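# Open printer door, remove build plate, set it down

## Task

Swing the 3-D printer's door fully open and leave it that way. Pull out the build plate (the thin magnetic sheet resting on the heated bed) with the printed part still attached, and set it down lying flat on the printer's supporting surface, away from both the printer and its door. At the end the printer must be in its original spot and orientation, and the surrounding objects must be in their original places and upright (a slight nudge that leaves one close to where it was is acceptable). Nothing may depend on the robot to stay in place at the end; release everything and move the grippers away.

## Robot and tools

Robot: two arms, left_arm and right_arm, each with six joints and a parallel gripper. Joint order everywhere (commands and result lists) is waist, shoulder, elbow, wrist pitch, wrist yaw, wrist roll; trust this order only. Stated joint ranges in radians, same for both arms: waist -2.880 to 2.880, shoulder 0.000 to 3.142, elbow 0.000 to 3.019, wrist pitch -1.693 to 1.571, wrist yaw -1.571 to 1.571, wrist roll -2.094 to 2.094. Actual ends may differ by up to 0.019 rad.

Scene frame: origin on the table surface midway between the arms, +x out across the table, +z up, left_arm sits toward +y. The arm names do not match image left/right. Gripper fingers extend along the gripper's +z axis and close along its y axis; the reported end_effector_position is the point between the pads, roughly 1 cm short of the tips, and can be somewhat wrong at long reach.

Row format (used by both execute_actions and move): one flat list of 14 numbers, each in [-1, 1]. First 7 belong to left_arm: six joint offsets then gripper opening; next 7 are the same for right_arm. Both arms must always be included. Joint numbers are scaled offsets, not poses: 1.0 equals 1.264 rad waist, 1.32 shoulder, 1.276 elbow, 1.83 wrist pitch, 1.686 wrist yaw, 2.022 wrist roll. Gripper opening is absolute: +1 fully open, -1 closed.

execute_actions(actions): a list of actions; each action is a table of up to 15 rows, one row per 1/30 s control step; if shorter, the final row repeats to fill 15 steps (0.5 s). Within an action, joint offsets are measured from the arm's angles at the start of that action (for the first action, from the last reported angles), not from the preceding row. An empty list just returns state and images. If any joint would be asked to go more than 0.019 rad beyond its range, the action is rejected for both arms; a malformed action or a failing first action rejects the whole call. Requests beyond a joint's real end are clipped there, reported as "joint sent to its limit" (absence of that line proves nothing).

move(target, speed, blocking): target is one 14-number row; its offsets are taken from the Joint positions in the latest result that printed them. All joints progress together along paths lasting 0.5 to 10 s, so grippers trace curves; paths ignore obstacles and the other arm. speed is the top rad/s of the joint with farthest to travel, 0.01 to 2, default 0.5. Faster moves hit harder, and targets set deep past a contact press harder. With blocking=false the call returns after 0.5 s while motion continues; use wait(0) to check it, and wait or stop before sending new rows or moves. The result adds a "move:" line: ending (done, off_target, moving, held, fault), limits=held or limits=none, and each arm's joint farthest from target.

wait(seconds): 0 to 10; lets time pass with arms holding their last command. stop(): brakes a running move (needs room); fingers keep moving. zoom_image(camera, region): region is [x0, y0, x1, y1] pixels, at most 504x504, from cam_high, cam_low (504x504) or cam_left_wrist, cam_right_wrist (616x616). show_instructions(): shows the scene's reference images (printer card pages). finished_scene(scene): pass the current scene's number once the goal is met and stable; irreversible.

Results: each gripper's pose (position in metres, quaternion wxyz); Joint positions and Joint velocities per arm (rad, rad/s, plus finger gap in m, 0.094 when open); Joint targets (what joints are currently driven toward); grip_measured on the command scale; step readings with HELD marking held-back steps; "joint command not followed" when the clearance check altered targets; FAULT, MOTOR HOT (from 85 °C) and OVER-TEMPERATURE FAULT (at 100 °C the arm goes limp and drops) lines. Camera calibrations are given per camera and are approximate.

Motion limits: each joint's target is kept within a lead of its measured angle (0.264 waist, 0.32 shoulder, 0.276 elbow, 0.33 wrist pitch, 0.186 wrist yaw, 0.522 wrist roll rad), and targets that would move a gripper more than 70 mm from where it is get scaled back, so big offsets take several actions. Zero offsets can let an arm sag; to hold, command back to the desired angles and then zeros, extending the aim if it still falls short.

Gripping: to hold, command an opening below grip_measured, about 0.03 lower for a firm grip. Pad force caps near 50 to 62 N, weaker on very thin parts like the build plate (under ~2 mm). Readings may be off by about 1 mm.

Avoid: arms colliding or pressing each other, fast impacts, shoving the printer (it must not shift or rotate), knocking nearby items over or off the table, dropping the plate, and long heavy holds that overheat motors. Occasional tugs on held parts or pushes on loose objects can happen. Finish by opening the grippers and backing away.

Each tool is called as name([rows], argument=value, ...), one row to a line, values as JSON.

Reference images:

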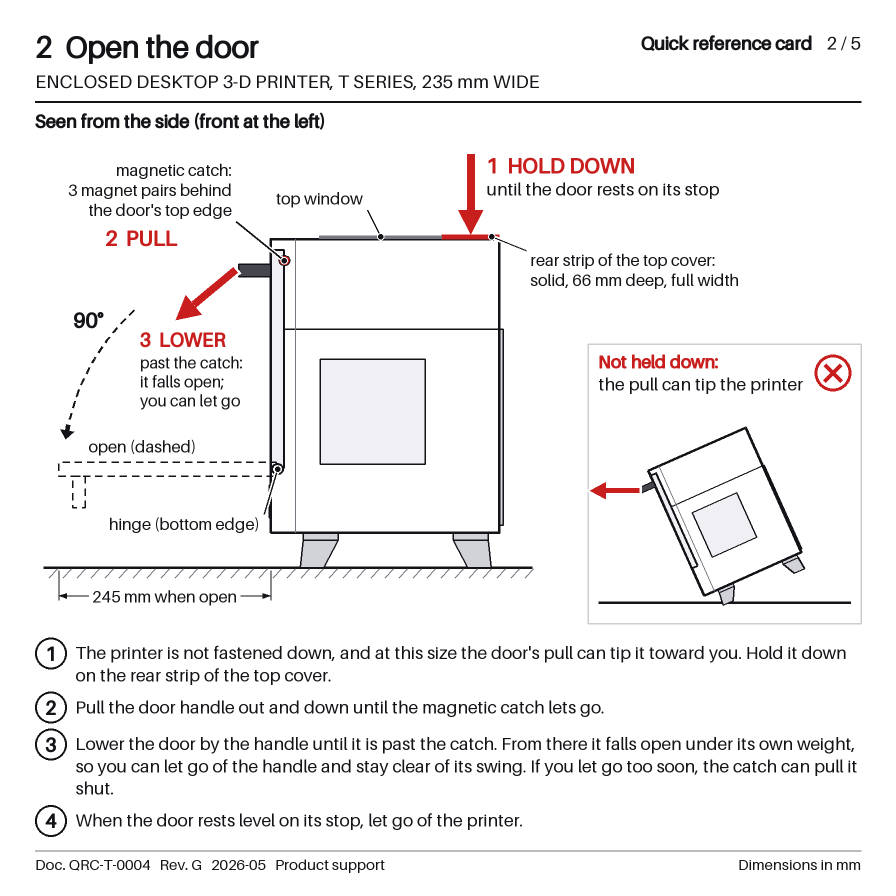

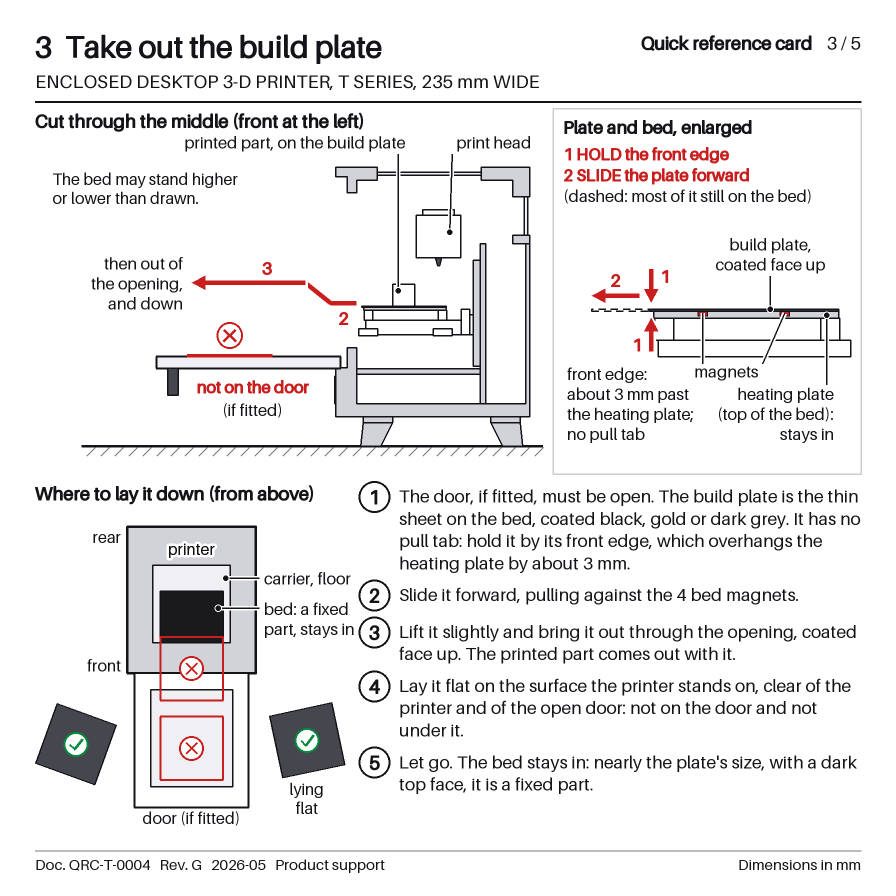

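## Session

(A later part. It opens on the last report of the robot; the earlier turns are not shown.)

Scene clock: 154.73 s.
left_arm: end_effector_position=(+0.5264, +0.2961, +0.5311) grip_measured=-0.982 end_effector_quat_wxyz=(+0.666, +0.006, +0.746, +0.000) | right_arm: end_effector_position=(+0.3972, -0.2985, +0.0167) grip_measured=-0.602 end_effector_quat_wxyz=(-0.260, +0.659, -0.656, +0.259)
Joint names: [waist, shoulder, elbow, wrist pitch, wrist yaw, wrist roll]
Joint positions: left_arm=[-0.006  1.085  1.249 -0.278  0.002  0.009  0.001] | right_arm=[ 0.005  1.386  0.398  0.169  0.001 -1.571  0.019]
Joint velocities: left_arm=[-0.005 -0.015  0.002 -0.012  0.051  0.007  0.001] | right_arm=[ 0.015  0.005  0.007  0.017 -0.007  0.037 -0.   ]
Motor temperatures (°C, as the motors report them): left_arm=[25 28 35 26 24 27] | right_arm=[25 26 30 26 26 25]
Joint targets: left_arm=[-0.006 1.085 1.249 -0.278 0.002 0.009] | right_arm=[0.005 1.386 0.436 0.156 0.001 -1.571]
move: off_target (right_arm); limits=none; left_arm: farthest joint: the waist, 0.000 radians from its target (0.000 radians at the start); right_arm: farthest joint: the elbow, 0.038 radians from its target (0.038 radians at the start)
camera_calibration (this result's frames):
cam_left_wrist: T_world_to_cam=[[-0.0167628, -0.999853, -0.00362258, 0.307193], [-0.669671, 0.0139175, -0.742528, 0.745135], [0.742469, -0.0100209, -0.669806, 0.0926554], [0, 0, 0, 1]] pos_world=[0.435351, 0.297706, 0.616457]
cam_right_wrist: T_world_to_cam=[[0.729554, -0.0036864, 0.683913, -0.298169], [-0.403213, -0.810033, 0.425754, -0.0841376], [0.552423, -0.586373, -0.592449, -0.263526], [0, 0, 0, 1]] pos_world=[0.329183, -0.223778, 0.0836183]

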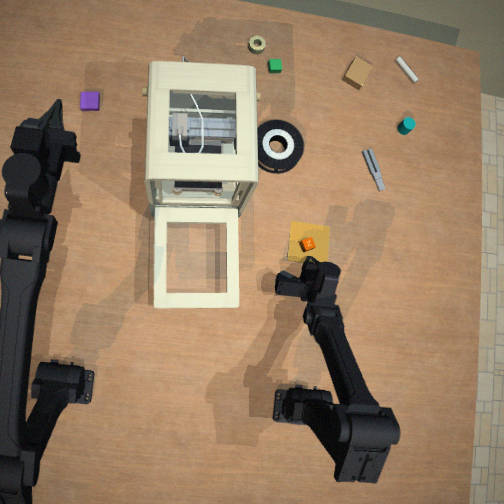

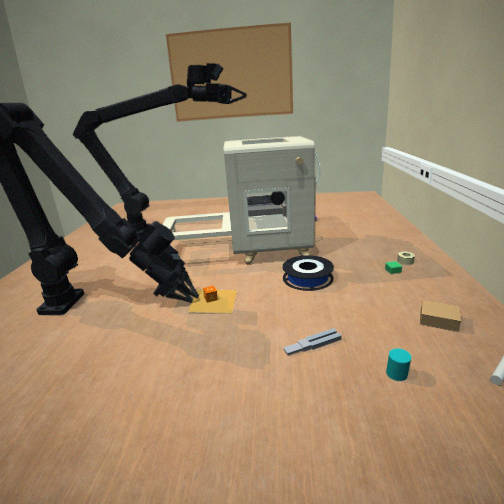

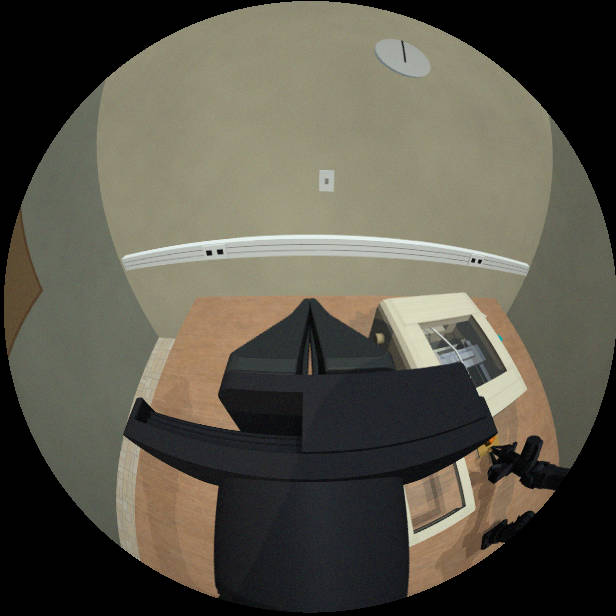

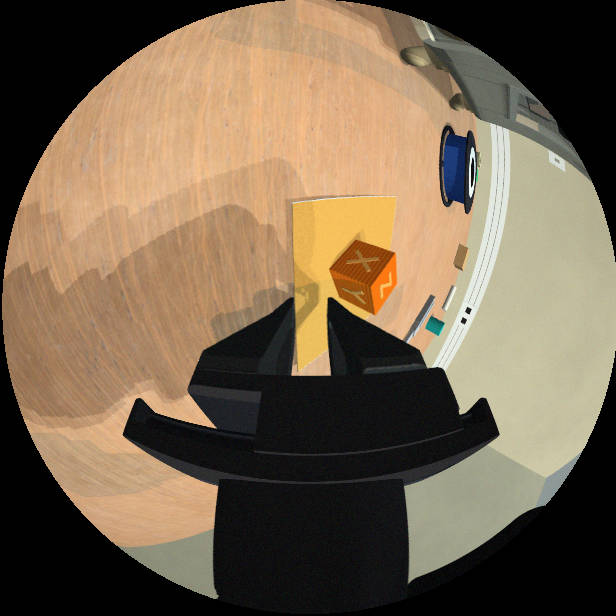

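execute_actions([
  [[0,0,0,0,0,0,-1, 0,-0.022,0,0,0,0,-0.6],[0,0,0,0,0,0,-1, 0,-0.028,-0.008,0,0,0,-0.6],[0,0,0,0,0,0,-1, 0,-0.034,-0.014,0,0,0,-0.6],[0,0,0,0,0,0,-1, 0,-0.04,-0.02,0,0,0,-0.6],[0,0,0,0,0,0,-1, 0,-0.046,-0.026,0,0,0,-0.6],[0,0,0,0,0,0,-1, 0,-0.052,-0.032,0,0,0,-0.6],[0,0,0,0,0,0,-1, 0,-0.058,-0.038,0,0,0,-0.6],[0,0,0,0,0,0,-1, 0,-0.064,-0.044,0,0,0,-0.6],[0,0,0,0,0,0,-1, 0,-0.07,-0.05,0,0,0,-0.6],[0,0,0,0,0,0,-1, 0,-0.076,-0.056,0,0,0,-0.6],[0,0,0,0,0,0,-1, 0,-0.082,-0.062,0,0,0,-0.6]],
])

move(target=[0,0,0,0,0,0,-1, 0,-0.4,0.1,0,0,0,-0.6])

zoom_image(camera="cam_low", region=[100, 120, 340, 340])

Scene clock: 157.40 s.
left_arm: end_effector_position=(+0.5264, +0.2961, +0.5311) grip_measured=-0.982 end_effector_quat_wxyz=(+0.666, +0.006, +0.746, +0.000) | right_arm: end_effector_position=(+0.3715, -0.2986, +0.0235) grip_measured=-0.602 end_effector_quat_wxyz=(-0.268, +0.656, -0.653, +0.267)
Joint names: [waist, shoulder, elbow, wrist pitch, wrist yaw, wrist roll]
Joint positions: left_arm=[-0.006  1.085  1.249 -0.278  0.002  0.009  0.001] | right_arm=[ 0.005  1.289  0.325  0.169  0.001 -1.571  0.019]
Joint velocities: left_arm=[-0.015 -0.015 -0.017  0.007 -0.066 -0.007 -0.001] | right_arm=[-0.015 -0.005 -0.017  0.007  0.037  0.022 -0.   ]
Motor temperatures (°C, as the motors report them): left_arm=[25 28 35 26 24 27] | right_arm=[25 26 30 26 26 25]
Joint targets: left_arm=[-0.006 1.085 1.249 -0.278 0.002 0.009] | right_arm=[0.005 1.278 0.319 0.169 0.001 -1.571]
Step readings (joint positions):
0: left_arm=[-0.006 1.085 1.249 -0.278 0.002 0.009] | right_arm=[0.005 1.386 0.398 0.169 0.001 -1.571]
1: left_arm=[-0.006 1.085 1.249 -0.278 0.002 0.009] | right_arm=[0.005 1.386 0.398 0.169 0.001 -1.571]
2: left_arm=[-0.006 1.085 1.249 -0.278 0.002 0.009] | right_arm=[0.005 1.384 0.397 0.169 0.001 -1.571]
4: left_arm=[-0.006 1.085 1.249 -0.278 0.002 0.009] | right_arm=[0.005 1.375 0.392 0.169 0.001 -1.571]
8: left_arm=[-0.006 1.085 1.249 -0.278 0.002 0.009] | right_arm=[0.005 1.337 0.365 0.169 0.001 -1.571]
15: Joint positions above
camera_calibration (this result's frames):
cam_left_wrist: T_world_to_cam=[[-0.0167628, -0.999853, -0.00362258, 0.307193], [-0.669671, 0.0139175, -0.742528, 0.745135], [0.742469, -0.0100209, -0.669806, 0.0926554], [0, 0, 0, 1]] pos_world=[0.435351, 0.297706, 0.616457]
cam_right_wrist: T_world_to_cam=[[0.713443, -0.00377301, 0.700703, -0.278541], [-0.413009, -0.810085, 0.416156, -0.093686], [0.566059, -0.5863, -0.579508, -0.250691], [0, 0, 0, 1]] pos_world=[0.301935, -0.223925, 0.0888848]

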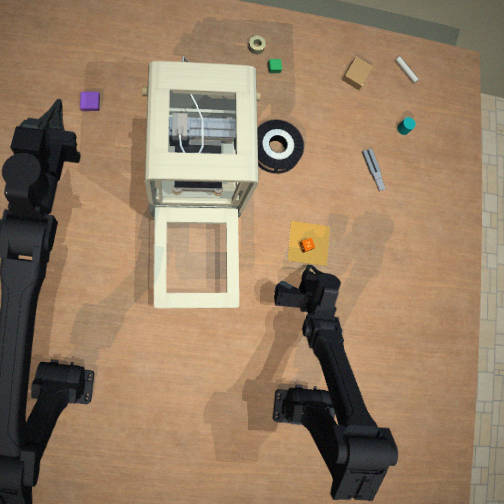

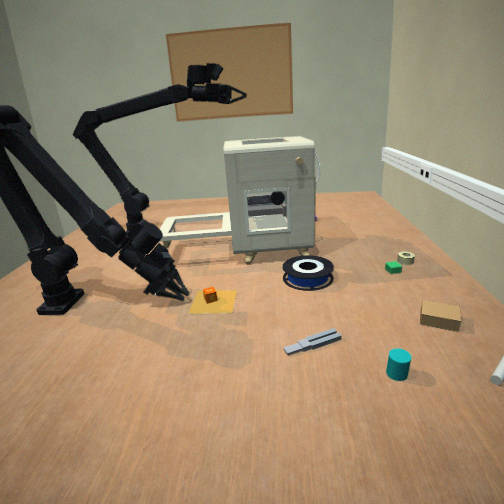

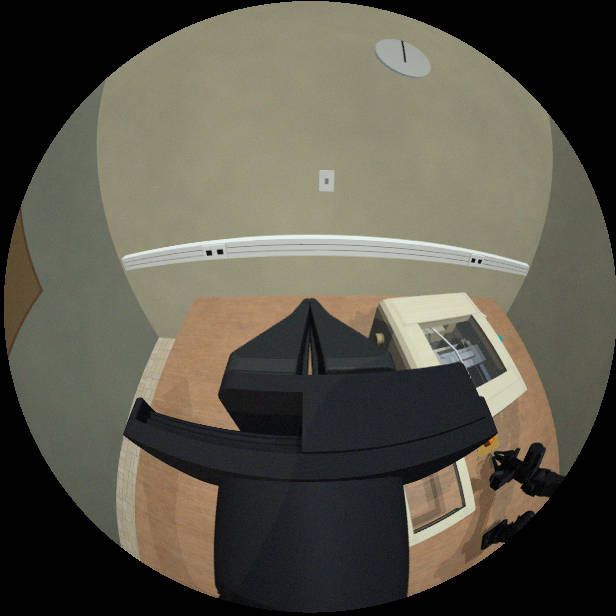

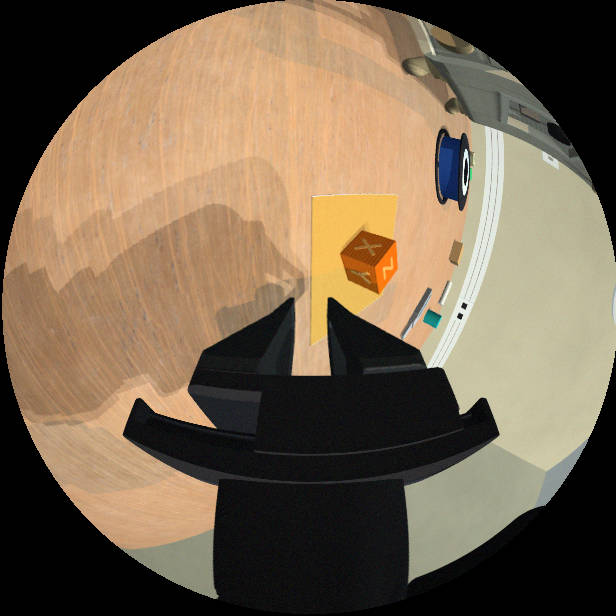

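Scene clock: 158.87 s.
left_arm: end_effector_position=(+0.5264, +0.2961, +0.5311) grip_measured=-0.982 end_effector_quat_wxyz=(+0.666, +0.006, +0.746, +0.000) | right_arm: end_effector_position=(+0.3906, -0.2985, +0.2520) grip_measured=-0.602 end_effector_quat_wxyz=(-0.448, +0.549, -0.547, +0.446)
Joint names: [waist, shoulder, elbow, wrist pitch, wrist yaw, wrist roll]
Joint positions: left_arm=[-0.006  1.085  1.249 -0.278  0.002  0.009  0.001] | right_arm=[ 0.005  0.759  0.387  0.169  0.001 -1.571  0.019]
Joint velocities: left_arm=[-0.015 -0.015 -0.007  0.007 -0.051  0.037  0.001] | right_arm=[-0.005  0.005 -0.012  0.012 -0.051 -0.11  -0.001]
Motor temperatures (°C, as the motors report them): left_arm=[25 28 35 26 24 27] | right_arm=[25 26 31 26 26 25]
Joint targets: left_arm=[-0.006 1.085 1.249 -0.278 0.002 0.009] | right_arm=[0.005 0.761 0.452 0.169 0.001 -1.571]
move: off_target (right_arm); limits=none; left_arm: farthest joint: the waist, 0.000 radians from its target (0.000 radians at the start); right_arm: farthest joint: the elbow, 0.066 radians from its target (0.128 radians at the start)
camera_calibration (this result's frames):
cam_left_wrist: T_world_to_cam=[[-0.0167628, -0.999853, -0.00362258, 0.307193], [-0.669671, 0.0139175, -0.742528, 0.745135], [0.742469, -0.0100209, -0.669806, 0.0926554], [0, 0, 0, 1]] pos_world=[0.435351, 0.297706, 0.616457]
cam_right_wrist: T_world_to_cam=[[0.200243, -0.00653215, 0.979725, -0.322902], [-0.574298, -0.810952, 0.111972, -0.0414113], [0.793779, -0.585076, -0.166139, -0.321776], [0, 0, 0, 1]] pos_world=[0.296295, -0.223955, 0.267532]

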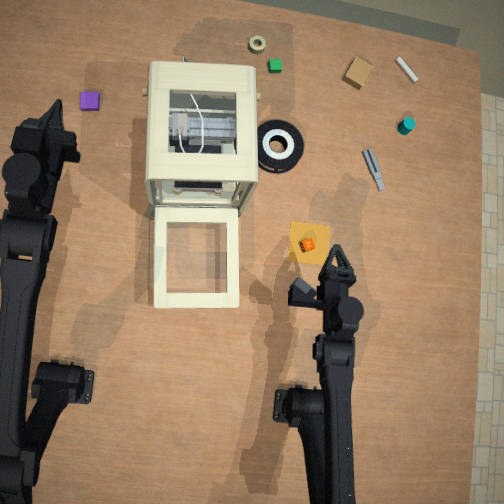

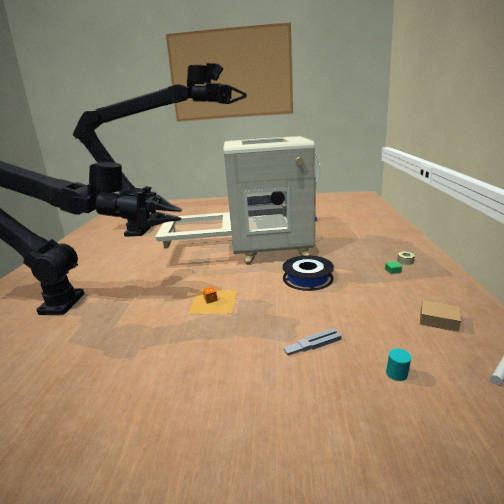

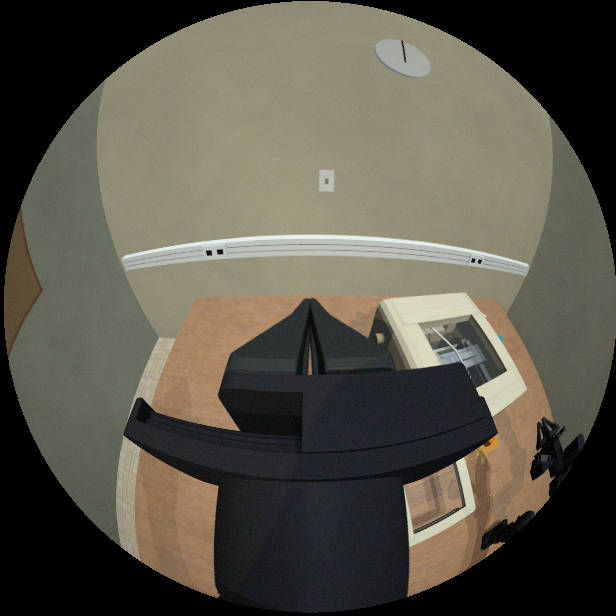

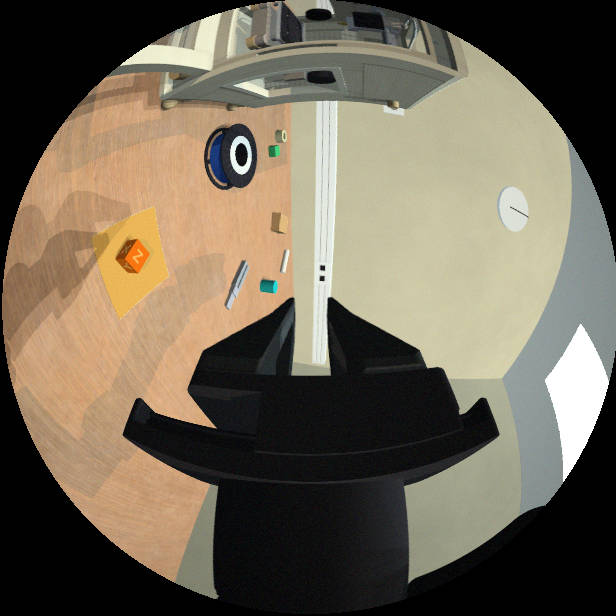

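Region (100, 120, 340, 340) of cam_low's 504x504 image, scaled by 2.100, with more detail than that image has; it fills the top 462 rows of this view, and the rest is white.

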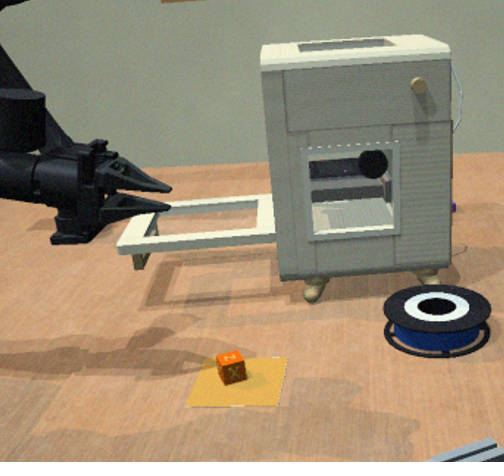

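finished_scene(scene=1)

The scene is finished: the task was done.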